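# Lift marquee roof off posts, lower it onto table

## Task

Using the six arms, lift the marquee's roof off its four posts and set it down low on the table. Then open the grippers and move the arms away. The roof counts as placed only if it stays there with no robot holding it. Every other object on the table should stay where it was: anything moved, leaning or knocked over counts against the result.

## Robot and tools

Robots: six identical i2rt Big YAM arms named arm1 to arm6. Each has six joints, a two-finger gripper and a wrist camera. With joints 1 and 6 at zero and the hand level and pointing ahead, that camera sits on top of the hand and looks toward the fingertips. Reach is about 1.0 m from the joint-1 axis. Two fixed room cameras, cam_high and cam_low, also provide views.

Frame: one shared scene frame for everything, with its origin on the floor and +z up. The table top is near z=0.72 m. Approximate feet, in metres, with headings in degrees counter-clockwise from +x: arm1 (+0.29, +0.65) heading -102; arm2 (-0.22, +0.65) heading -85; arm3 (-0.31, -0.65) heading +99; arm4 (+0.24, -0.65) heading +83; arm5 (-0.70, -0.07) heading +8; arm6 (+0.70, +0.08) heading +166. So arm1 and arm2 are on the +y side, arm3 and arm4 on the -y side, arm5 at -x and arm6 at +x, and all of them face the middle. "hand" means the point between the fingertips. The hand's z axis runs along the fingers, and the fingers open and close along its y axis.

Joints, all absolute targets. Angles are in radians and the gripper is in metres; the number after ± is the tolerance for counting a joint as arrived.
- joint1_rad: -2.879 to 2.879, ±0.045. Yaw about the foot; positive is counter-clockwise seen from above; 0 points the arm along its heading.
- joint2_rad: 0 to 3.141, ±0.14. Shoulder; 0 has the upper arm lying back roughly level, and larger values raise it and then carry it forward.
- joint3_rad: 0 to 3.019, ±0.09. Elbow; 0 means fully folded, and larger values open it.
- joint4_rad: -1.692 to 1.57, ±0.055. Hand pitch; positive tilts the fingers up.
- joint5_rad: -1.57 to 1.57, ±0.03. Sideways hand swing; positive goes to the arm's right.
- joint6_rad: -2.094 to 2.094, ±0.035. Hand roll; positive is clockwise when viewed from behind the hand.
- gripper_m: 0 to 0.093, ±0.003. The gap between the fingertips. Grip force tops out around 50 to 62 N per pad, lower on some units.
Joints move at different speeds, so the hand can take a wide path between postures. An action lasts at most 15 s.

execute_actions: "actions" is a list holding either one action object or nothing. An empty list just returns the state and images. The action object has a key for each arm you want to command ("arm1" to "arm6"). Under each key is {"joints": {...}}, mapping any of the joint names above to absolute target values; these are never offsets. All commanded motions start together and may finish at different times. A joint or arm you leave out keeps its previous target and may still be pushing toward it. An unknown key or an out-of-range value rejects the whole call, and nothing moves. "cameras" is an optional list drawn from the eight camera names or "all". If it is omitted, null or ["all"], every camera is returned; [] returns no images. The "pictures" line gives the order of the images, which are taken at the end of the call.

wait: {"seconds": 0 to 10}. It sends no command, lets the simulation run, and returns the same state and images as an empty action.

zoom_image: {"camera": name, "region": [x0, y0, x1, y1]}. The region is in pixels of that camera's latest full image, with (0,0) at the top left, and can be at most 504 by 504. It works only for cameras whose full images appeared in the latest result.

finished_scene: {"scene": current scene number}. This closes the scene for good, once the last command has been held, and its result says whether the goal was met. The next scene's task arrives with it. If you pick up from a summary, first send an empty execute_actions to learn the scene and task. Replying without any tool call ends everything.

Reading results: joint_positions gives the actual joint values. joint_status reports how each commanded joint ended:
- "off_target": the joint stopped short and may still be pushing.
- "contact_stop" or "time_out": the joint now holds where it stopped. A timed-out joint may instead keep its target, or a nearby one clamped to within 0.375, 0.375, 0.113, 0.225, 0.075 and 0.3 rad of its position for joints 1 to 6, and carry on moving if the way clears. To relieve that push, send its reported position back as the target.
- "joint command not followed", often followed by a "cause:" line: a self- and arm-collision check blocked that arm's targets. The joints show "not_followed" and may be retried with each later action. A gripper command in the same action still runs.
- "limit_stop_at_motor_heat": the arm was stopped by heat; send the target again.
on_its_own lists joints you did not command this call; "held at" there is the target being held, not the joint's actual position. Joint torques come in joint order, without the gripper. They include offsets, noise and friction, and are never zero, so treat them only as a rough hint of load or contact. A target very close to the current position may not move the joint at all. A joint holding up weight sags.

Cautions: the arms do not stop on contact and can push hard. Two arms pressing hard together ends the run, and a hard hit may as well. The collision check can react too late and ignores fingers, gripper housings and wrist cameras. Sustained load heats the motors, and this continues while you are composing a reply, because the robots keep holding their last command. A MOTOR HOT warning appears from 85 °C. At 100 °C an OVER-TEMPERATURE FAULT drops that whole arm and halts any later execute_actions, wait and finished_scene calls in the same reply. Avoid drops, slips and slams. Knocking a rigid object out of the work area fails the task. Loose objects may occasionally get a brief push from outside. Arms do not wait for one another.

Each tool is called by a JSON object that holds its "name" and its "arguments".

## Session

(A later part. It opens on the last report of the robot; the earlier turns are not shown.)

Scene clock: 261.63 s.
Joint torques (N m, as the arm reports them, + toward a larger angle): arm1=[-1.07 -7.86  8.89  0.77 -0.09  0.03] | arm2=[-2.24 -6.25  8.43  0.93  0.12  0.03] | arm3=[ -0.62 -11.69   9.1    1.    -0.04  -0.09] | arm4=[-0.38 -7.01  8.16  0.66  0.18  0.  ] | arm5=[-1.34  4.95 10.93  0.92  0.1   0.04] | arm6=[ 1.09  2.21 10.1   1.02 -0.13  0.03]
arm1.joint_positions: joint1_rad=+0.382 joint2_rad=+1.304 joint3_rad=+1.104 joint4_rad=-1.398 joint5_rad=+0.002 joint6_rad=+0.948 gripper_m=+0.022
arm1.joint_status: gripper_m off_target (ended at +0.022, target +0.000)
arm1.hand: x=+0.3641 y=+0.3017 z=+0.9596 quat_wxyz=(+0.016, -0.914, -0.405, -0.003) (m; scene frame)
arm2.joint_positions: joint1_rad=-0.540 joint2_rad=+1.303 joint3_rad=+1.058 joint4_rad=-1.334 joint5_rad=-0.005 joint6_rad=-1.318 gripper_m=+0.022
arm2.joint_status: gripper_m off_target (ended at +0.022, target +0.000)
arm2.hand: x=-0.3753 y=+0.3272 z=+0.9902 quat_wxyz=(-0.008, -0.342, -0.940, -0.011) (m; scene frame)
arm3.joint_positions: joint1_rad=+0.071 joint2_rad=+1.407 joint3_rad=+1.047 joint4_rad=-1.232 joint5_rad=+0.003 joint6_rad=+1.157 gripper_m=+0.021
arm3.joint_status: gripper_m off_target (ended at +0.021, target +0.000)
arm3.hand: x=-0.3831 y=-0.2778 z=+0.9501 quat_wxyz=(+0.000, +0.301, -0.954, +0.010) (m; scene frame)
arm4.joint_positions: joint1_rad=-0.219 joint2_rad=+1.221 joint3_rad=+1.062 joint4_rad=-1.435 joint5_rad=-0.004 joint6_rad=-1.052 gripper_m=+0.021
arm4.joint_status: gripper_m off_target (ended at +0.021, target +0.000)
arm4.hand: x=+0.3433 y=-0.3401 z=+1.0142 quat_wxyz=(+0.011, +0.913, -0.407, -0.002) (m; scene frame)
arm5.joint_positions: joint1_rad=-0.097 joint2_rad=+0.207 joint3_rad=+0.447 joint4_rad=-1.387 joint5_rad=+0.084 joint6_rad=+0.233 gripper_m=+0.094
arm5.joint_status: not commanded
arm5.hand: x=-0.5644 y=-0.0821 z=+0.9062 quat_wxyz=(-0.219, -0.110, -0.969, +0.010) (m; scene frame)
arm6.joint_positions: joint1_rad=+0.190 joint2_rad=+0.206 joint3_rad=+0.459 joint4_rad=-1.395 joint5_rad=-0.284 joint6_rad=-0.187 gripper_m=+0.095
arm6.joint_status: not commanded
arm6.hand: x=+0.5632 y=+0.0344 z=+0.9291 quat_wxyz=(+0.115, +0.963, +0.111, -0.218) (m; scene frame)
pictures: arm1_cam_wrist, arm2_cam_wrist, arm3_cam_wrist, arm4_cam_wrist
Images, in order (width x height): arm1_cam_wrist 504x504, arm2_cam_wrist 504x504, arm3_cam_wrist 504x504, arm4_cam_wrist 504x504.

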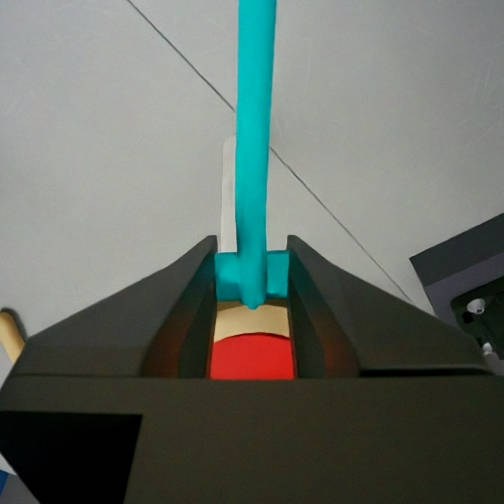

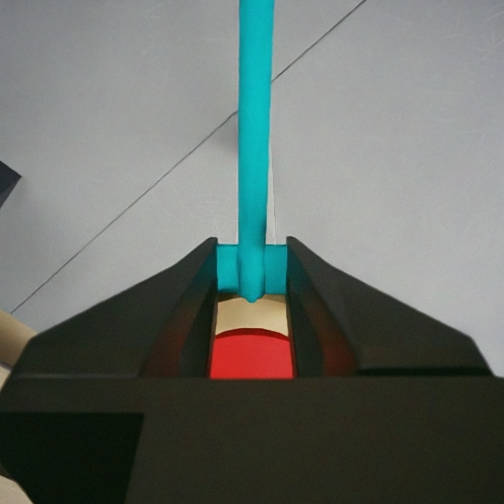

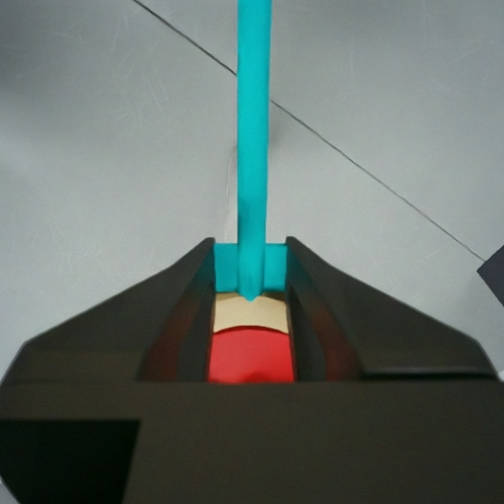

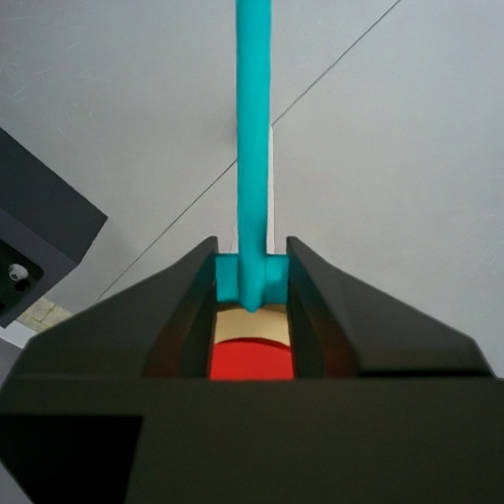

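{"name": "execute_actions", "arguments": {"actions": [{"arm1":{"joints":{"joint1_rad":0.42,"joint2_rad":1.262,"joint3_rad":1.19,"joint4_rad":-1.503,"joint6_rad":0.99}},"arm2":{"joints":{"joint1_rad":-0.58,"joint2_rad":1.275,"joint3_rad":1.15,"joint4_rad":-1.435,"joint6_rad":-1.365}},"arm3":{"joints":{"joint1_rad":0.11,"joint2_rad":1.36,"joint3_rad":1.128,"joint4_rad":-1.335,"joint6_rad":1.2}},"arm4":{"joints":{"joint1_rad":-0.26,"joint2_rad":1.19,"joint3_rad":1.15,"joint4_rad":-1.54,"joint6_rad":-1.10}}}], "cameras": ["arm1_cam_wrist","arm2_cam_wrist","arm3_cam_wrist","arm4_cam_wrist","cam_low"]}}

Scene clock: 293.67 s.
Joint torques (N m, as the arm reports them, + toward a larger angle): arm1=[ 0.54 -8.34 12.77 -0.43 -0.07  0.26] | arm2=[-4.37 -8.   13.47 -0.37  0.35 -0.15] | arm3=[  0.58 -12.48  14.53  -0.48  -0.05   0.09] | arm4=[-1.84 -8.59 10.7  -0.9   0.39 -0.31] | arm5=[-1.04  4.82 10.98  0.82  0.11  0.07] | arm6=[ 1.13  2.27 10.09  1.02 -0.13  0.04]
arm1.joint_positions: joint1_rad=+0.408 joint2_rad=+1.274 joint3_rad=+1.142 joint4_rad=-1.487 joint5_rad=+0.002 joint6_rad=+0.980 gripper_m=+0.022
arm1.joint_status: all done
arm1.hand: x=+0.3702 y=+0.3155 z=+0.9843 quat_wxyz=(+0.026, -0.915, -0.403, -0.004) (m; scene frame)
arm2.joint_positions: joint1_rad=-0.554 joint2_rad=+1.297 joint3_rad=+1.097 joint4_rad=-1.418 joint5_rad=-0.010 joint6_rad=-1.357 gripper_m=+0.022
arm2.joint_status: all done
arm2.hand: x=-0.3756 y=+0.3360 z=+1.0070 quat_wxyz=(-0.013, -0.330, -0.943, -0.030) (m; scene frame)
arm3.joint_positions: joint1_rad=+0.100 joint2_rad=+1.367 joint3_rad=+1.073 joint4_rad=-1.317 joint5_rad=+0.003 joint6_rad=+1.192 gripper_m=+0.021
arm3.joint_status: all done
arm3.hand: x=-0.3911 y=-0.2920 z=+0.9739 quat_wxyz=(+0.001, +0.298, -0.954, +0.020) (m; scene frame)
arm4.joint_positions: joint1_rad=-0.237 joint2_rad=+1.201 joint3_rad=+1.109 joint4_rad=-1.513 joint5_rad=-0.010 joint6_rad=-1.084 gripper_m=+0.021
arm4.joint_status: all done
arm4.hand: x=+0.3457 y=-0.3483 z=+1.0386 quat_wxyz=(+0.016, +0.916, -0.401, -0.005) (m; scene frame)
arm5.joint_positions: joint1_rad=-0.097 joint2_rad=+0.207 joint3_rad=+0.447 joint4_rad=-1.387 joint5_rad=+0.084 joint6_rad=+0.233 gripper_m=+0.094
arm5.joint_status: not commanded
arm5.hand: x=-0.5644 y=-0.0821 z=+0.9062 quat_wxyz=(-0.219, -0.110, -0.969, +0.010) (m; scene frame)
arm6.joint_positions: joint1_rad=+0.190 joint2_rad=+0.206 joint3_rad=+0.459 joint4_rad=-1.395 joint5_rad=-0.284 joint6_rad=-0.187 gripper_m=+0.095
arm6.joint_status: not commanded
arm6.hand: x=+0.5632 y=+0.0344 z=+0.9291 quat_wxyz=(+0.115, +0.963, +0.111, -0.218) (m; scene frame)
pictures: arm1_cam_wrist, arm2_cam_wrist, arm3_cam_wrist, arm4_cam_wrist, cam_low
Images, in order (width x height): arm1_cam_wrist 504x504, arm2_cam_wrist 504x504, arm3_cam_wrist 504x504, arm4_cam_wrist 504x504, cam_low 504x504.

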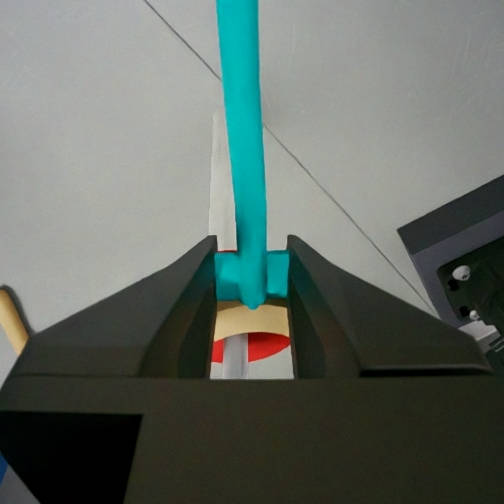

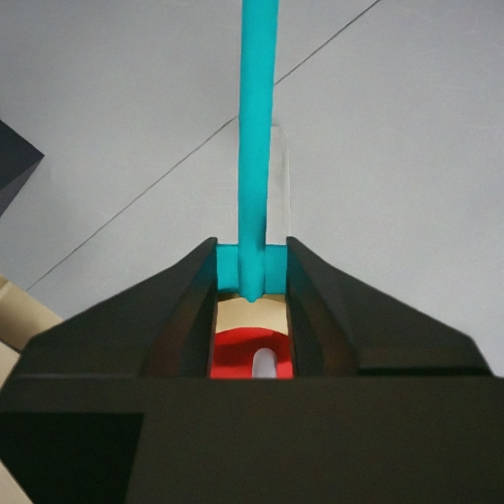

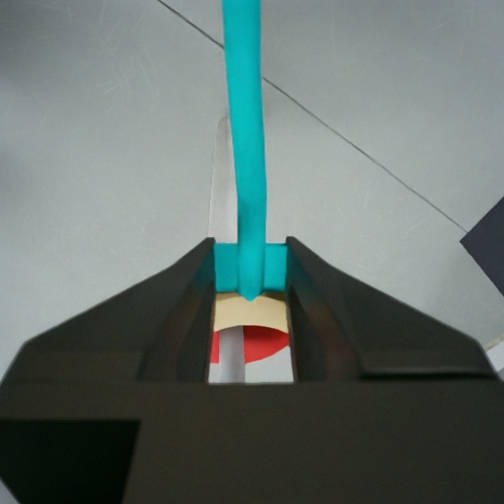

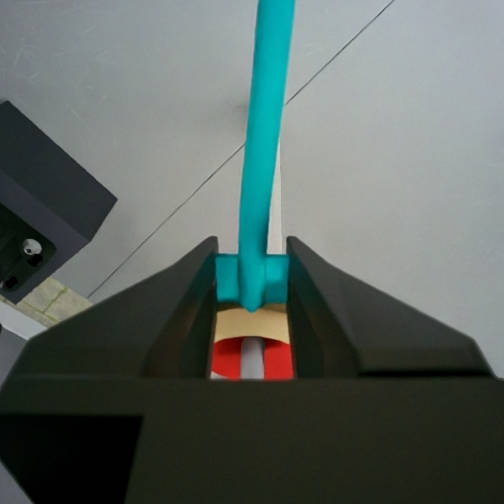

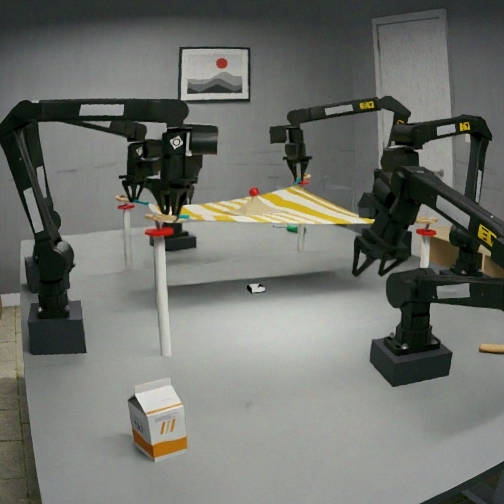

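{"name": "execute_actions", "arguments": {"actions": [{"arm1":{"joints":{"joint2_rad":1.25,"joint3_rad":1.318,"joint4_rad":-1.62}},"arm2":{"joints":{"joint1_rad":-0.605,"joint2_rad":1.24,"joint3_rad":1.275,"joint4_rad":-1.555}},"arm3":{"joints":{"joint2_rad":1.33,"joint3_rad":1.24,"joint4_rad":-1.458}},"arm4":{"joints":{"joint1_rad":-0.282,"joint2_rad":1.178,"joint3_rad":1.278,"joint4_rad":-1.665}}}], "cameras": ["arm2_cam_wrist","arm4_cam_wrist","cam_high","cam_low"]}}

Scene clock: 305.10 s.
Joint torques (N m, as the arm reports them, + toward a larger angle): arm1=[ 0.68 -7.43 12.47 -0.31 -0.07  0.24] | arm2=[-4.87 -6.54 12.87 -0.13  0.52 -0.12] | arm3=[  0.53 -11.6   14.22  -0.24  -0.04   0.09] | arm4=[-2.18 -7.72 10.34 -0.94  0.5  -0.26] | arm5=[-1.78  4.72 10.9   0.95  0.1   0.03] | arm6=[ 1.14  2.23 10.1   1.   -0.13  0.03]
arm1.joint_positions: joint1_rad=+0.408 joint2_rad=+1.258 joint3_rad=+1.274 joint4_rad=-1.605 joint5_rad=+0.002 joint6_rad=+0.981 gripper_m=+0.022
arm1.joint_status: all done
arm1.hand: x=+0.3713 y=+0.3108 z=+1.0397 quat_wxyz=(+0.012, -0.915, -0.402, -0.002) (m; scene frame)
arm2.joint_positions: joint1_rad=-0.573 joint2_rad=+1.247 joint3_rad=+1.232 joint4_rad=-1.539 joint5_rad=-0.014 joint6_rad=-1.357 gripper_m=+0.022
arm2.joint_status: all done
arm2.hand: x=-0.3839 y=+0.3345 z=+1.0749 quat_wxyz=(-0.011, -0.339, -0.941, +0.003) (m; scene frame)
arm3.joint_positions: joint1_rad=+0.100 joint2_rad=+1.330 joint3_rad=+1.192 joint4_rad=-1.441 joint5_rad=+0.003 joint6_rad=+1.192 gripper_m=+0.021
arm3.joint_status: all done
arm3.hand: x=-0.3924 y=-0.2859 z=+1.0309 quat_wxyz=(-0.001, +0.298, -0.955, +0.004) (m; scene frame)
arm4.joint_positions: joint1_rad=-0.254 joint2_rad=+1.185 joint3_rad=+1.244 joint4_rad=-1.637 joint5_rad=-0.013 joint6_rad=-1.086 gripper_m=+0.021
arm4.joint_status: all done
arm4.hand: x=+0.3508 y=-0.3488 z=+1.0944 quat_wxyz=(+0.003, +0.913, -0.408, -0.008) (m; scene frame)
arm5.joint_positions: joint1_rad=-0.097 joint2_rad=+0.207 joint3_rad=+0.447 joint4_rad=-1.387 joint5_rad=+0.084 joint6_rad=+0.233 gripper_m=+0.094
arm5.joint_status: not commanded
arm5.hand: x=-0.5644 y=-0.0821 z=+0.9062 quat_wxyz=(-0.219, -0.110, -0.969, +0.010) (m; scene frame)
arm6.joint_positions: joint1_rad=+0.190 joint2_rad=+0.206 joint3_rad=+0.459 joint4_rad=-1.395 joint5_rad=-0.284 joint6_rad=-0.187 gripper_m=+0.095
arm6.joint_status: not commanded
arm6.hand: x=+0.5632 y=+0.0344 z=+0.9291 quat_wxyz=(+0.115, +0.963, +0.111, -0.218) (m; scene frame)
pictures: arm2_cam_wrist, arm4_cam_wrist, cam_high, cam_low
Images, in order (width x height): arm2_cam_wrist 504x504, arm4_cam_wrist 504x504, cam_high 504x504, cam_low 504x504.

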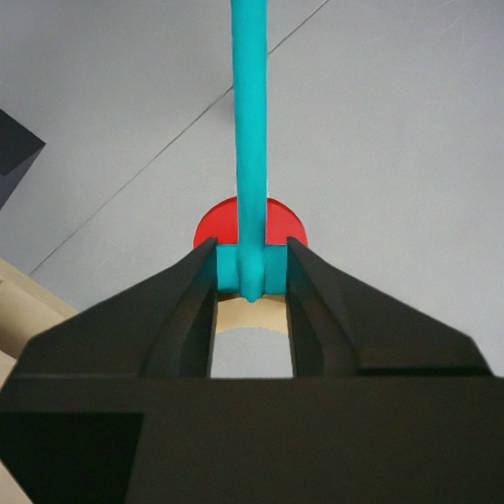

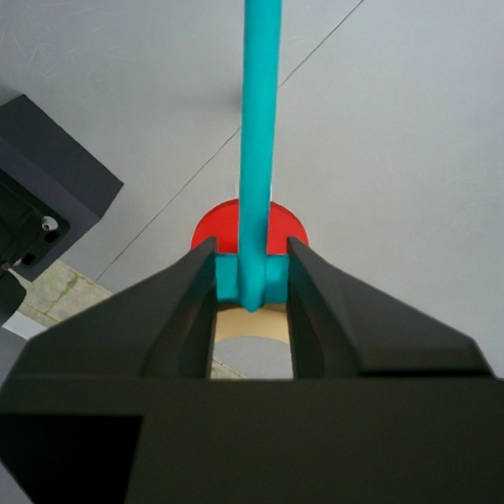

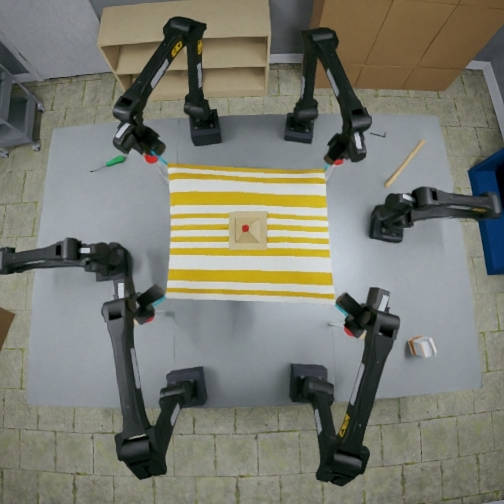

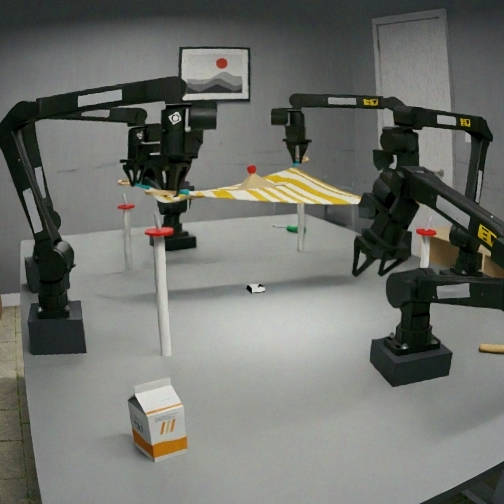

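{"name": "zoom_image", "arguments": {"camera": "cam_low", "region": [226, 265, 286, 310]}}

Region (226, 265, 286, 310) of cam_low's 504x504 image, scaled by 8.400, with more detail than that image has; it fills the top 378 rows of this view, and the rest is white.

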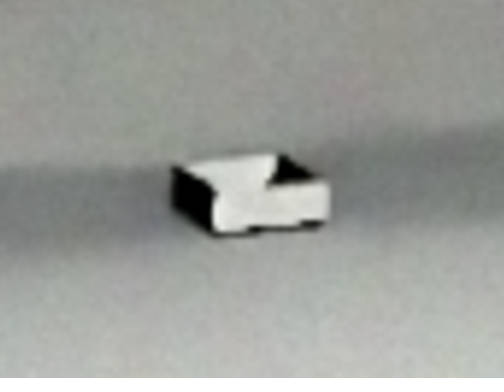

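{"name": "execute_actions", "arguments": {"actions": [{"arm1":{"joints":{"joint1_rad":0.12,"joint6_rad":0.70}},"arm2":{"joints":{"joint1_rad":-0.235,"joint6_rad":-1.03}},"arm3":{"joints":{"joint1_rad":-0.168,"joint6_rad":0.93}},"arm4":{"joints":{"joint1_rad":0.065,"joint6_rad":-0.775}}}], "cameras": ["cam_low"]}}

{"name": "execute_actions", "arguments": {"actions": [{"arm1":{"joints":{"joint2_rad":1.58,"joint3_rad":1.685,"joint4_rad":-1.64}},"arm2":{"joints":{"joint2_rad":1.54,"joint3_rad":1.51,"joint4_rad":-1.48}},"arm3":{"joints":{"joint2_rad":0.947,"joint3_rad":0.96,"joint4_rad":-1.6}},"arm4":{"joints":{"joint2_rad":0.895,"joint3_rad":0.945,"joint4_rad":-1.62}}}], "cameras": ["cam_high","cam_low"]}}

Scene clock: 356.63 s.
Joint torques (N m, as the arm reports them, + toward a larger angle): arm1=[-0.03 -7.83 12.53 -0.22 -0.07  0.  ] | arm2=[-2.91 -6.64 12.91 -0.07  0.09  0.  ] | arm3=[  0.77 -11.7   14.23  -0.34   0.01  -0.1 ] | arm4=[-0.48 -8.28 10.39 -0.66  0.26  0.06] | arm5=[-1.22  4.89 10.85  0.86  0.12  0.05] | arm6=[ 1.17  2.21 10.11  1.   -0.13  0.03]
arm1.joint_positions: joint1_rad=+0.116 joint2_rad=+1.258 joint3_rad=+1.274 joint4_rad=-1.607 joint5_rad=+0.001 joint6_rad=+0.710 gripper_m=+0.022
arm1.joint_status: all done
arm1.hand: x=+0.2708 y=+0.3020 z=+1.0396 quat_wxyz=(+0.012, -0.919, -0.393, -0.005) (m; scene frame)
arm2.joint_positions: joint1_rad=-0.231 joint2_rad=+1.247 joint3_rad=+1.232 joint4_rad=-1.541 joint5_rad=-0.004 joint6_rad=-1.038 gripper_m=+0.022
arm2.joint_status: all done
arm2.hand: x=-0.2712 y=+0.2993 z=+1.0761 quat_wxyz=(-0.009, -0.328, -0.945, +0.001) (m; scene frame)
arm3.joint_positions: joint1_rad=-0.177 joint2_rad=+1.330 joint3_rad=+1.192 joint4_rad=-1.441 joint5_rad=+0.001 joint6_rad=+0.938 gripper_m=+0.021
arm3.joint_status: all done
arm3.hand: x=-0.2900 y=-0.2771 z=+1.0308 quat_wxyz=(+0.002, +0.287, -0.958, +0.004) (m; scene frame)
arm4.joint_positions: joint1_rad=+0.065 joint2_rad=+1.185 joint3_rad=+1.244 joint4_rad=-1.644 joint5_rad=-0.005 joint6_rad=-0.790 gripper_m=+0.021
arm4.joint_status: all done
arm4.hand: x=+0.2519 y=-0.3312 z=+1.0947 quat_wxyz=(+0.007, +0.918, -0.398, -0.001) (m; scene frame)
arm5.joint_positions: joint1_rad=-0.097 joint2_rad=+0.207 joint3_rad=+0.447 joint4_rad=-1.387 joint5_rad=+0.084 joint6_rad=+0.233 gripper_m=+0.094
arm5.joint_status: not commanded
arm5.hand: x=-0.5644 y=-0.0821 z=+0.9062 quat_wxyz=(-0.219, -0.110, -0.969, +0.010) (m; scene frame)
arm6.joint_positions: joint1_rad=+0.190 joint2_rad=+0.206 joint3_rad=+0.459 joint4_rad=-1.395 joint5_rad=-0.284 joint6_rad=-0.187 gripper_m=+0.095
arm6.joint_status: not commanded
arm6.hand: x=+0.5632 y=+0.0344 z=+0.9291 quat_wxyz=(+0.115, +0.963, +0.111, -0.218) (m; scene frame)
pictures: cam_low
Images, in order (width x height): cam_low 504x504.

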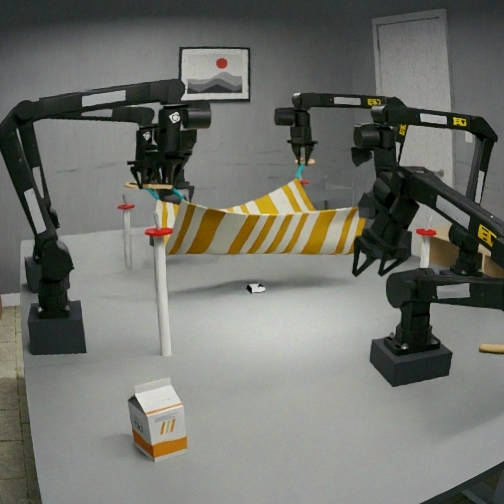

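Scene clock: 357.87 s.
Joint torques (N m, as the arm reports them, + toward a larger angle): arm1=[  0.18 -13.43  13.49   0.03  -0.05   0.02] | arm2=[ -2.91 -10.9   13.48   0.61   0.09   0.03] | arm3=[ 0.66 -4.22  9.45 -0.07  0.02 -0.09] | arm4=[-0.04 -1.52  8.3   0.39  0.28  0.03] | arm5=[-1.43  4.93 10.92  0.74  0.12  0.08] | arm6=[ 1.1   2.2  10.1   1.02 -0.13  0.03]
arm1.joint_positions: joint1_rad=+0.116 joint2_rad=+1.604 joint3_rad=+1.630 joint4_rad=-1.634 joint5_rad=+0.001 joint6_rad=+0.709 gripper_m=+0.022
arm1.joint_status: all done
arm1.hand: x=+0.2640 y=+0.1743 z=+1.0378 quat_wxyz=(+0.019, -0.919, -0.393, -0.009) (m; scene frame)
arm2.joint_positions: joint1_rad=-0.231 joint2_rad=+1.551 joint3_rad=+1.460 joint4_rad=-1.482 joint5_rad=-0.004 joint6_rad=-1.037 gripper_m=+0.022
arm2.joint_status: all done
arm2.hand: x=-0.2858 y=+0.1900 z=+1.0451 quat_wxyz=(-0.007, -0.329, -0.944, -0.008) (m; scene frame)
arm3.joint_positions: joint1_rad=-0.177 joint2_rad=+0.940 joint3_rad=+0.970 joint4_rad=-1.588 joint5_rad=+0.001 joint6_rad=+0.937 gripper_m=+0.021
arm3.joint_status: all done
arm3.hand: x=-0.2968 y=-0.4124 z=+1.0569 quat_wxyz=(-0.002, +0.288, -0.958, -0.006) (m; scene frame)
arm4.joint_positions: joint1_rad=+0.065 joint2_rad=+0.889 joint3_rad=+0.943 joint4_rad=-1.627 joint5_rad=-0.005 joint6_rad=-0.788 gripper_m=+0.021
arm4.joint_status: all done
arm4.hand: x=+0.2480 y=-0.4342 z=+1.0531 quat_wxyz=(+0.001, +0.917, -0.398, -0.003) (m; scene frame)
arm5.joint_positions: joint1_rad=-0.097 joint2_rad=+0.207 joint3_rad=+0.447 joint4_rad=-1.387 joint5_rad=+0.084 joint6_rad=+0.233 gripper_m=+0.094
arm5.joint_status: not commanded
arm5.hand: x=-0.5644 y=-0.0821 z=+0.9062 quat_wxyz=(-0.219, -0.110, -0.969, +0.010) (m; scene frame)
arm6.joint_positions: joint1_rad=+0.190 joint2_rad=+0.206 joint3_rad=+0.459 joint4_rad=-1.395 joint5_rad=-0.284 joint6_rad=-0.187 gripper_m=+0.095
arm6.joint_status: not commanded
arm6.hand: x=+0.5632 y=+0.0344 z=+0.9291 quat_wxyz=(+0.115, +0.963, +0.111, -0.218) (m; scene frame)
pictures: cam_high, cam_low
Images, in order (width x height): cam_high 504x504, cam_low 504x504.

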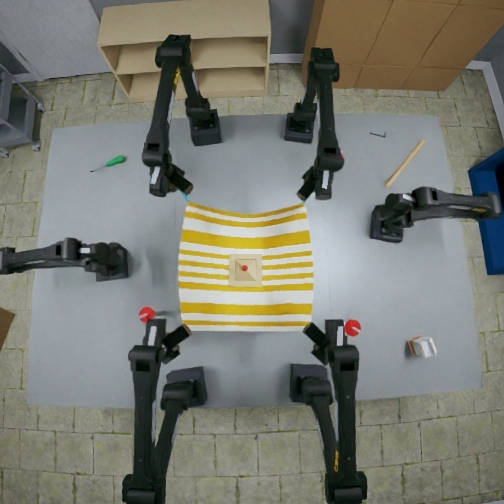

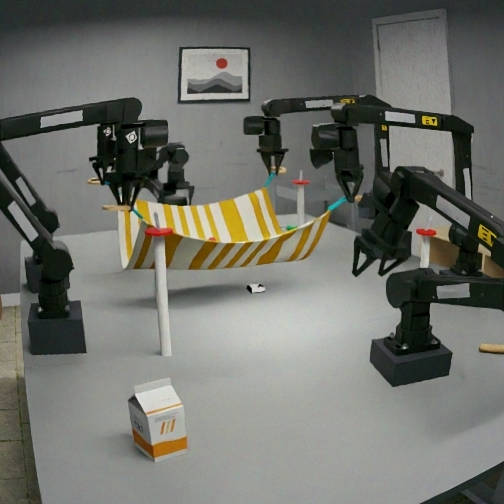

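{"name": "execute_actions", "arguments": {"actions": [{"arm1":{"joints":{"joint2_rad":1.585,"joint3_rad":1.43,"joint4_rad":-1.38}},"arm2":{"joints":{"joint2_rad":1.58,"joint3_rad":1.28,"joint4_rad":-1.24}},"arm3":{"joints":{"joint2_rad":0.98,"joint3_rad":0.735,"joint4_rad":-1.315}},"arm4":{"joints":{"joint2_rad":0.92,"joint3_rad":0.716,"joint4_rad":-1.35}}}], "cameras": ["cam_low"]}}

{"name": "execute_actions", "arguments": {"actions": [{"arm1":{"joints":{"joint2_rad":1.675,"joint3_rad":1.24,"joint4_rad":-1.10}},"arm2":{"joints":{"joint2_rad":1.705,"joint3_rad":1.125,"joint4_rad":-0.955}},"arm3":{"joints":{"joint2_rad":1.142,"joint3_rad":0.525,"joint4_rad":-0.94}},"arm4":{"joints":{"joint2_rad":1.07,"joint3_rad":0.495,"joint4_rad":-0.975}}}], "cameras": ["cam_high","cam_low"]}}

Scene clock: 377.63 s.
Joint torques (N m, as the arm reports them, + toward a larger angle): arm1=[  0.03 -11.68   9.3    0.9   -0.07   0.02] | arm2=[ -2.8  -10.15   8.64   1.04   0.09   0.03] | arm3=[ 0.68 -5.85  9.71  1.    0.02 -0.09] | arm4=[-1.37 -1.78  8.27  0.6   0.24  0.02] | arm5=[-1.52  4.67 10.84  0.76  0.1   0.05] | arm6=[ 1.19  2.16 10.1   1.   -0.13  0.03]
arm1.joint_positions: joint1_rad=+0.116 joint2_rad=+1.597 joint3_rad=+1.421 joint4_rad=-1.392 joint5_rad=+0.001 joint6_rad=+0.709 gripper_m=+0.022
arm1.joint_status: all done
arm1.hand: x=+0.2639 y=+0.1734 z=+0.9615 quat_wxyz=(+0.002, -0.919, -0.393, +0.000) (m; scene frame)
arm2.joint_positions: joint1_rad=-0.231 joint2_rad=+1.574 joint3_rad=+1.282 joint4_rad=-1.250 joint5_rad=-0.004 joint6_rad=-1.037 gripper_m=+0.022
arm2.joint_status: all done
arm2.hand: x=-0.2849 y=+0.1891 z=+0.9681 quat_wxyz=(-0.010, -0.329, -0.944, +0.007) (m; scene frame)
arm3.joint_positions: joint1_rad=-0.177 joint2_rad=+0.981 joint3_rad=+0.738 joint4_rad=-1.331 joint5_rad=+0.001 joint6_rad=+0.937 gripper_m=+0.021
arm3.joint_status: all done
arm3.hand: x=-0.2970 y=-0.4128 z=+0.9601 quat_wxyz=(+0.001, +0.288, -0.958, +0.001) (m; scene frame)
arm4.joint_positions: joint1_rad=+0.065 joint2_rad=+0.918 joint3_rad=+0.709 joint4_rad=-1.365 joint5_rad=-0.005 joint6_rad=-0.788 gripper_m=+0.021
arm4.joint_status: all done
arm4.hand: x=+0.2479 y=-0.4319 z=+0.9585 quat_wxyz=(+0.001, +0.917, -0.398, -0.003) (m; scene frame)
arm5.joint_positions: joint1_rad=-0.097 joint2_rad=+0.207 joint3_rad=+0.447 joint4_rad=-1.387 joint5_rad=+0.084 joint6_rad=+0.233 gripper_m=+0.094
arm5.joint_status: not commanded
arm5.hand: x=-0.5644 y=-0.0821 z=+0.9062 quat_wxyz=(-0.219, -0.110, -0.969, +0.010) (m; scene frame)
arm6.joint_positions: joint1_rad=+0.190 joint2_rad=+0.206 joint3_rad=+0.459 joint4_rad=-1.395 joint5_rad=-0.284 joint6_rad=-0.187 gripper_m=+0.095
arm6.joint_status: not commanded
arm6.hand: x=+0.5632 y=+0.0344 z=+0.9291 quat_wxyz=(+0.115, +0.963, +0.111, -0.218) (m; scene frame)
pictures: cam_low
Images, in order (width x height): cam_low 504x504.

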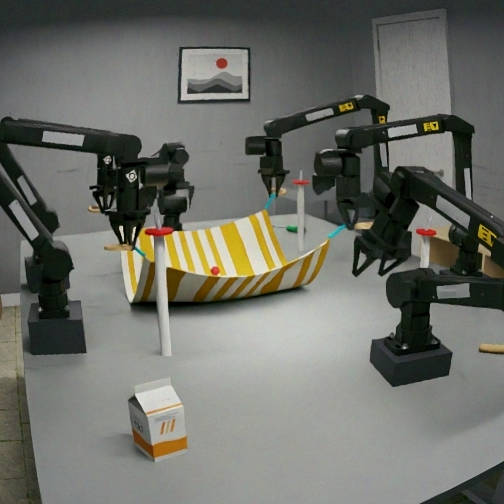

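Scene clock: 378.73 s.
Joint torques (N m, as the arm reports them, + toward a larger angle): arm1=[  0.12 -13.33   9.14   0.89  -0.05   0.03] | arm2=[ -2.79 -11.68   8.     1.13   0.04   0.02] | arm3=[ 0.52 -7.06  8.52  1.03  0.02 -0.08] | arm4=[-0.38 -3.48  7.48  0.71  0.18  0.03] | arm5=[-1.77  5.1  10.94  0.74  0.08  0.05] | arm6=[ 1.11  2.2  10.09  1.01 -0.13  0.04]
arm1.joint_positions: joint1_rad=+0.116 joint2_rad=+1.698 joint3_rad=+1.225 joint4_rad=-1.113 joint5_rad=+0.001 joint6_rad=+0.709 gripper_m=+0.022
arm1.joint_status: all done
arm1.hand: x=+0.2640 y=+0.1769 z=+0.8442 quat_wxyz=(+0.010, -0.919, -0.393, -0.004) (m; scene frame)
arm2.joint_positions: joint1_rad=-0.231 joint2_rad=+1.718 joint3_rad=+1.119 joint4_rad=-0.967 joint5_rad=-0.003 joint6_rad=-1.037 gripper_m=+0.022
arm2.joint_status: all done
arm2.hand: x=-0.2831 y=+0.1926 z=+0.8489 quat_wxyz=(-0.007, -0.329, -0.944, -0.005) (m; scene frame)
arm3.joint_positions: joint1_rad=-0.177 joint2_rad=+1.153 joint3_rad=+0.521 joint4_rad=-0.957 joint5_rad=+0.001 joint6_rad=+0.937 gripper_m=+0.021
arm3.joint_status: all done
arm3.hand: x=-0.2974 y=-0.4163 z=+0.8476 quat_wxyz=(+0.003, +0.288, -0.958, +0.008) (m; scene frame)
arm4.joint_positions: joint1_rad=+0.065 joint2_rad=+1.079 joint3_rad=+0.484 joint4_rad=-0.992 joint5_rad=-0.003 joint6_rad=-0.788 gripper_m=+0.021
arm4.joint_status: all done
arm4.hand: x=+0.2478 y=-0.4352 z=+0.8473 quat_wxyz=(+0.007, +0.917, -0.398, +0.000) (m; scene frame)
arm5.joint_positions: joint1_rad=-0.097 joint2_rad=+0.207 joint3_rad=+0.447 joint4_rad=-1.387 joint5_rad=+0.084 joint6_rad=+0.233 gripper_m=+0.094
arm5.joint_status: not commanded
arm5.hand: x=-0.5644 y=-0.0821 z=+0.9062 quat_wxyz=(-0.219, -0.110, -0.969, +0.010) (m; scene frame)
arm6.joint_positions: joint1_rad=+0.190 joint2_rad=+0.206 joint3_rad=+0.459 joint4_rad=-1.395 joint5_rad=-0.284 joint6_rad=-0.187 gripper_m=+0.095
arm6.joint_status: not commanded
arm6.hand: x=+0.5632 y=+0.0344 z=+0.9291 quat_wxyz=(+0.115, +0.963, +0.111, -0.218) (m; scene frame)
pictures: cam_high, cam_low
Images, in order (width x height): cam_high 504x504, cam_low 504x504.

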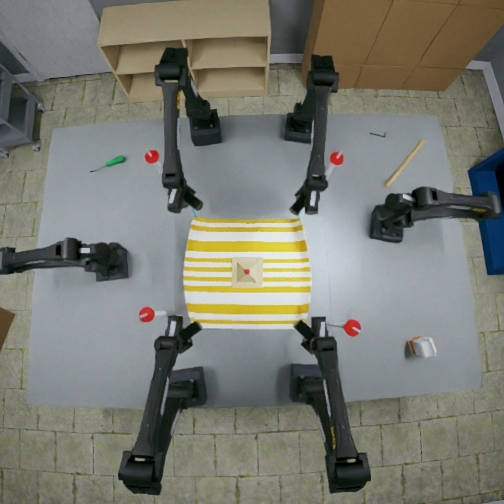

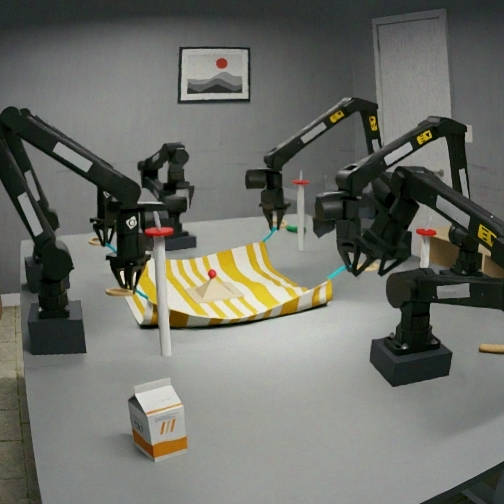

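{"name": "execute_actions", "arguments": {"actions": [{"arm1":{"joints":{"joint1_rad":0.25,"joint2_rad":1.838,"joint3_rad":1.137,"joint4_rad":-0.815,"joint6_rad":0.84}},"arm2":{"joints":{"joint1_rad":-0.375,"joint2_rad":1.91,"joint3_rad":1.055,"joint4_rad":-0.675,"joint6_rad":-1.17}},"arm3":{"joints":{"joint1_rad":0.0,"joint2_rad":1.52,"joint3_rad":0.41,"joint4_rad":-0.435,"joint6_rad":1.1}},"arm4":{"joints":{"joint1_rad":-0.06,"joint2_rad":1.465,"joint3_rad":0.37,"joint4_rad":-0.445,"joint6_rad":-0.85}}}], "cameras": ["cam_high","cam_low"]}}

Scene clock: 390.50 s.
Joint torques (N m, as the arm reports them, + toward a larger angle): arm1=[ -0.95 -13.85   7.15   0.9    0.03   0.25] | arm2=[ -1.81 -12.45   6.04   1.11  -0.06  -0.14] | arm3=[ 0.41 -8.26  4.7   1.16  0.03  0.02] | arm4=[-1.21 -4.88  4.26  0.76  0.16 -0.26] | arm5=[-1.72  5.03 10.82  0.84  0.12  0.05] | arm6=[ 1.18  2.24 10.11  0.99 -0.13  0.03]
arm1.joint_positions: joint1_rad=+0.262 joint2_rad=+1.859 joint3_rad=+1.127 joint4_rad=-0.829 joint5_rad=-0.001 joint6_rad=+0.830 gripper_m=+0.022
arm1.joint_status: all done
arm1.hand: x=+0.3339 y=+0.1709 z=+0.7400 quat_wxyz=(-0.003, -0.915, -0.404, +0.000) (m; scene frame)
arm2.joint_positions: joint1_rad=-0.387 joint2_rad=+1.918 joint3_rad=+1.054 joint4_rad=-0.687 joint5_rad=+0.000 joint6_rad=-1.161 gripper_m=+0.022
arm2.joint_status: all done
arm2.hand: x=-0.3541 y=+0.2036 z=+0.7411 quat_wxyz=(-0.006, -0.344, -0.939, +0.003) (m; scene frame)
arm3.joint_positions: joint1_rad=-0.006 joint2_rad=+1.518 joint3_rad=+0.413 joint4_rad=-0.453 joint5_rad=+0.001 joint6_rad=+1.092 gripper_m=+0.021
arm3.joint_status: all done
arm3.hand: x=-0.3387 y=-0.4075 z=+0.7400 quat_wxyz=(-0.001, +0.295, -0.956, -0.007) (m; scene frame)
arm4.joint_positions: joint1_rad=-0.053 joint2_rad=+1.459 joint3_rad=+0.364 joint4_rad=-0.463 joint5_rad=-0.002 joint6_rad=-0.835 gripper_m=+0.021
arm4.joint_status: all done
arm4.hand: x=+0.2747 y=-0.4275 z=+0.7398 quat_wxyz=(-0.007, +0.903, -0.431, -0.004) (m; scene frame)
arm5.joint_positions: joint1_rad=-0.097 joint2_rad=+0.207 joint3_rad=+0.447 joint4_rad=-1.387 joint5_rad=+0.084 joint6_rad=+0.233 gripper_m=+0.094
arm5.joint_status: not commanded
arm5.hand: x=-0.5644 y=-0.0821 z=+0.9062 quat_wxyz=(-0.219, -0.110, -0.969, +0.010) (m; scene frame)
arm6.joint_positions: joint1_rad=+0.190 joint2_rad=+0.206 joint3_rad=+0.459 joint4_rad=-1.395 joint5_rad=-0.284 joint6_rad=-0.187 gripper_m=+0.095
arm6.joint_status: not commanded
arm6.hand: x=+0.5632 y=+0.0344 z=+0.9291 quat_wxyz=(+0.115, +0.963, +0.111, -0.218) (m; scene frame)
pictures: cam_high, cam_low
Images, in order (width x height): cam_high 504x504, cam_low 504x504.

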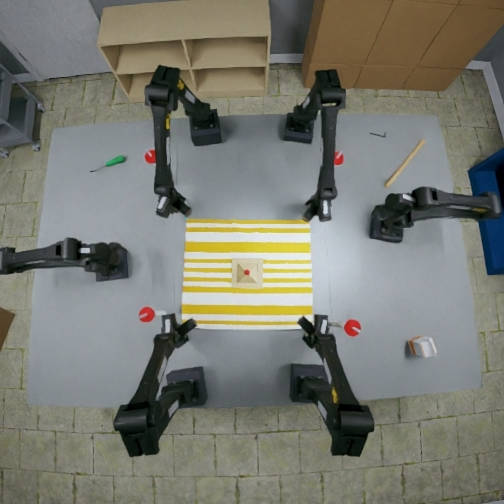

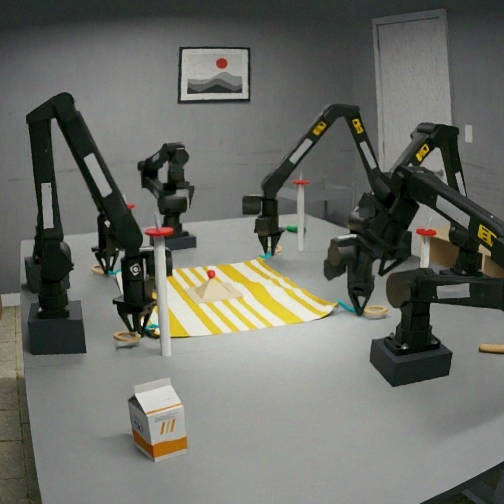

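{"name": "execute_actions", "arguments": {"actions": [{"arm1":{"joints":{"joint2_rad":1.868}},"arm2":{"joints":{"joint2_rad":1.942}},"arm3":{"joints":{"joint2_rad":1.58}},"arm4":{"joints":{"joint2_rad":1.53}}}], "cameras": []}}

{"name": "execute_actions", "arguments": {"actions": [{"arm1":{"joints":{"gripper_m":0.05}},"arm2":{"joints":{"gripper_m":0.05}},"arm3":{"joints":{"gripper_m":0.05}},"arm4":{"joints":{"gripper_m":0.05}}}], "cameras": []}}

{"name": "execute_actions", "arguments": {"actions": [{"arm1":{"joints":{"joint2_rad":1.45,"joint4_rad":-1.1}},"arm2":{"joints":{"joint2_rad":1.5,"joint4_rad":-1.0}},"arm3":{"joints":{"joint2_rad":0.98,"joint3_rad":0.75,"joint4_rad":-1.33}},"arm4":{"joints":{"joint2_rad":0.92,"joint3_rad":0.73,"joint4_rad":-1.37}}}], "cameras": ["cam_high","cam_low"]}}

Scene clock: 399.33 s.
Joint torques (N m, as the arm reports them, + toward a larger angle): arm1=[ -1.   -12.38   7.25   0.9    0.02   0.24] | arm2=[ -1.7  -10.34   6.     1.14  -0.07  -0.13] | arm3=[ 0.26 -7.79  4.23  0.86  0.03  0.08] | arm4=[-0.77 -3.8   3.84  0.57  0.14 -0.27] | arm5=[-1.73  4.89 10.86  0.9   0.08  0.03] | arm6=[ 1.09  2.13 10.11  1.   -0.13  0.04]
arm1.joint_positions: joint1_rad=+0.262 joint2_rad=+1.860 joint3_rad=+1.127 joint4_rad=-0.829 joint5_rad=-0.001 joint6_rad=+0.830 gripper_m=+0.022
arm1.joint_status: all done
arm1.hand: x=+0.3339 y=+0.1710 z=+0.7395 quat_wxyz=(-0.002, -0.915, -0.404, +0.000) (m; scene frame)
arm2.joint_positions: joint1_rad=-0.387 joint2_rad=+1.918 joint3_rad=+1.054 joint4_rad=-0.687 joint5_rad=+0.000 joint6_rad=-1.162 gripper_m=+0.022
arm2.joint_status: all done
arm2.hand: x=-0.3541 y=+0.2036 z=+0.7411 quat_wxyz=(-0.006, -0.344, -0.939, +0.003) (m; scene frame)
arm3.joint_positions: joint1_rad=-0.006 joint2_rad=+1.568 joint3_rad=+0.413 joint4_rad=-0.449 joint5_rad=+0.001 joint6_rad=+1.093 gripper_m=+0.021
arm3.joint_status: all done
arm3.hand: x=-0.3375 y=-0.4170 z=+0.7291 quat_wxyz=(+0.003, +0.294, -0.956, +0.016) (m; scene frame)
arm4.joint_positions: joint1_rad=-0.053 joint2_rad=+1.508 joint3_rad=+0.367 joint4_rad=-0.461 joint5_rad=-0.002 joint6_rad=-0.836 gripper_m=+0.021
arm4.joint_status: all done
arm4.hand: x=+0.2734 y=-0.4352 z=+0.7304 quat_wxyz=(+0.014, +0.903, -0.430, +0.002) (m; scene frame)
arm5.joint_positions: joint1_rad=-0.097 joint2_rad=+0.207 joint3_rad=+0.447 joint4_rad=-1.387 joint5_rad=+0.084 joint6_rad=+0.233 gripper_m=+0.094
arm5.joint_status: not commanded
arm5.hand: x=-0.5644 y=-0.0821 z=+0.9062 quat_wxyz=(-0.219, -0.110, -0.969, +0.010) (m; scene frame)
arm6.joint_positions: joint1_rad=+0.190 joint2_rad=+0.206 joint3_rad=+0.459 joint4_rad=-1.395 joint5_rad=-0.284 joint6_rad=-0.187 gripper_m=+0.095
arm6.joint_status: not commanded
arm6.hand: x=+0.5632 y=+0.0344 z=+0.9291 quat_wxyz=(+0.115, +0.963, +0.111, -0.218) (m; scene frame)
pictures: none
No camera images: the call's "cameras" was empty. Leave "cameras" out to get every camera's image.

Scene clock: 399.93 s.
Joint torques (N m, as the arm reports them, + toward a larger angle): arm1=[ -1.05 -12.29   7.22   0.95   0.03   0.24] | arm2=[ -1.77 -10.45   6.02   1.14  -0.07  -0.13] | arm3=[ 0.22 -7.66  4.27  0.91  0.02  0.09] | arm4=[-1.61 -3.68  3.74  0.65  0.18 -0.25] | arm5=[-1.62  4.76 10.92  0.73  0.13  0.07] | arm6=[ 1.14  2.21 10.1   1.01 -0.13  0.03]
arm1.joint_positions: joint1_rad=+0.262 joint2_rad=+1.860 joint3_rad=+1.127 joint4_rad=-0.829 joint5_rad=-0.001 joint6_rad=+0.831 gripper_m=+0.050
arm1.joint_status: all done
arm1.hand: x=+0.3339 y=+0.1710 z=+0.7395 quat_wxyz=(-0.002, -0.915, -0.404, +0.000) (m; scene frame)
arm2.joint_positions: joint1_rad=-0.387 joint2_rad=+1.918 joint3_rad=+1.054 joint4_rad=-0.687 joint5_rad=+0.000 joint6_rad=-1.162 gripper_m=+0.050
arm2.joint_status: all done
arm2.hand: x=-0.3541 y=+0.2036 z=+0.7411 quat_wxyz=(-0.006, -0.344, -0.939, +0.003) (m; scene frame)
arm3.joint_positions: joint1_rad=-0.006 joint2_rad=+1.566 joint3_rad=+0.413 joint4_rad=-0.449 joint5_rad=+0.002 joint6_rad=+1.093 gripper_m=+0.050
arm3.joint_status: all done
arm3.hand: x=-0.3375 y=-0.4166 z=+0.7295 quat_wxyz=(+0.003, +0.294, -0.956, +0.015) (m; scene frame)
arm4.joint_positions: joint1_rad=-0.053 joint2_rad=+1.506 joint3_rad=+0.367 joint4_rad=-0.461 joint5_rad=-0.002 joint6_rad=-0.836 gripper_m=+0.050
arm4.joint_status: all done
arm4.hand: x=+0.2735 y=-0.4348 z=+0.7308 quat_wxyz=(+0.013, +0.903, -0.430, +0.002) (m; scene frame)
arm5.joint_positions: joint1_rad=-0.097 joint2_rad=+0.207 joint3_rad=+0.447 joint4_rad=-1.387 joint5_rad=+0.084 joint6_rad=+0.233 gripper_m=+0.094
arm5.joint_status: not commanded
arm5.hand: x=-0.5644 y=-0.0821 z=+0.9062 quat_wxyz=(-0.219, -0.110, -0.969, +0.010) (m; scene frame)
arm6.joint_positions: joint1_rad=+0.190 joint2_rad=+0.206 joint3_rad=+0.459 joint4_rad=-1.395 joint5_rad=-0.284 joint6_rad=-0.187 gripper_m=+0.095
arm6.joint_status: not commanded
arm6.hand: x=+0.5632 y=+0.0344 z=+0.9291 quat_wxyz=(+0.115, +0.963, +0.111, -0.218) (m; scene frame)
pictures: none
No camera images: the call's "cameras" was empty. Leave "cameras" out to get every camera's image.

Scene clock: 401.43 s.
Joint torques (N m, as the arm reports them, + toward a larger angle): arm1=[-0.87 -9.52  9.27  0.18  0.02  0.21] | arm2=[-1.75 -7.36  8.76  0.4  -0.06 -0.12] | arm3=[ 0.36 -4.01 11.62 -0.28 -0.08  0.05] | arm4=[-0.93 -1.69  8.51 -0.51  0.12 -0.28] | arm5=[-1.91  4.37 10.74  0.76  0.13  0.03] | arm6=[ 1.12  2.1  10.11  1.01 -0.13  0.04]
arm1.joint_positions: joint1_rad=+0.262 joint2_rad=+1.449 joint3_rad=+1.127 joint4_rad=-1.089 joint5_rad=-0.001 joint6_rad=+0.831 gripper_m=+0.050
arm1.joint_status: all done
arm1.hand: x=+0.3305 y=+0.2063 z=+0.9182 quat_wxyz=(-0.074, -0.912, -0.403, +0.024) (m; scene frame)
arm2.joint_positions: joint1_rad=-0.387 joint2_rad=+1.477 joint3_rad=+1.054 joint4_rad=-0.989 joint5_rad=+0.000 joint6_rad=-1.162 gripper_m=+0.050
arm2.joint_status: all done
arm2.hand: x=-0.3492 y=+0.2269 z=+0.9285 quat_wxyz=(-0.010, -0.343, -0.937, +0.072) (m; scene frame)
arm3.joint_positions: joint1_rad=-0.006 joint2_rad=+0.971 joint3_rad=+0.730 joint4_rad=-1.314 joint5_rad=+0.004 joint6_rad=+1.094 gripper_m=+0.050
arm3.joint_status: all done
arm3.hand: x=-0.3372 y=-0.4128 z=+0.9596 quat_wxyz=(-0.003, +0.294, -0.956, -0.008) (m; scene frame)
arm4.joint_positions: joint1_rad=-0.053 joint2_rad=+0.914 joint3_rad=+0.723 joint4_rad=-1.354 joint5_rad=-0.002 joint6_rad=-0.837 gripper_m=+0.050
arm4.joint_status: all done
arm4.hand: x=+0.2752 y=-0.4276 z=+0.9644 quat_wxyz=(-0.013, +0.903, -0.430, -0.006) (m; scene frame)
arm5.joint_positions: joint1_rad=-0.097 joint2_rad=+0.207 joint3_rad=+0.447 joint4_rad=-1.387 joint5_rad=+0.084 joint6_rad=+0.233 gripper_m=+0.094
arm5.joint_status: not commanded
arm5.hand: x=-0.5644 y=-0.0821 z=+0.9062 quat_wxyz=(-0.219, -0.110, -0.969, +0.010) (m; scene frame)
arm6.joint_positions: joint1_rad=+0.190 joint2_rad=+0.206 joint3_rad=+0.459 joint4_rad=-1.395 joint5_rad=-0.284 joint6_rad=-0.187 gripper_m=+0.095
arm6.joint_status: not commanded
arm6.hand: x=+0.5632 y=+0.0344 z=+0.9291 quat_wxyz=(+0.115, +0.963, +0.111, -0.218) (m; scene frame)
pictures: cam_high, cam_low
Images, in order (width x height): cam_high 504x504, cam_low 504x504.

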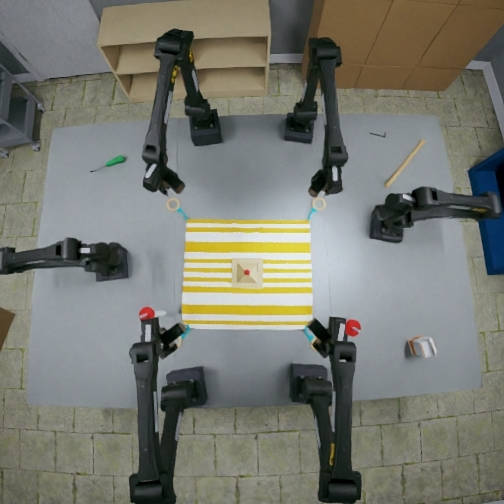

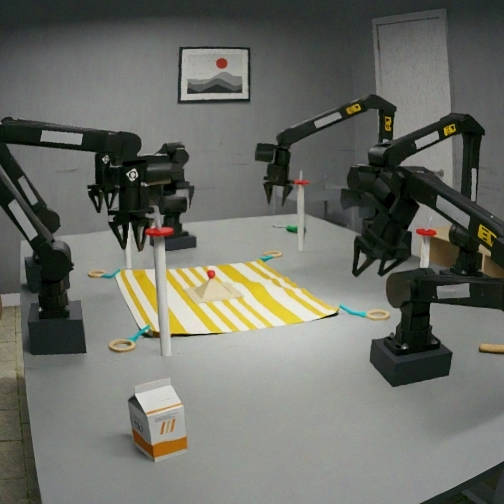

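{"name": "finished_scene", "arguments": {"scene": 1}}

The scene is finished: the task was done.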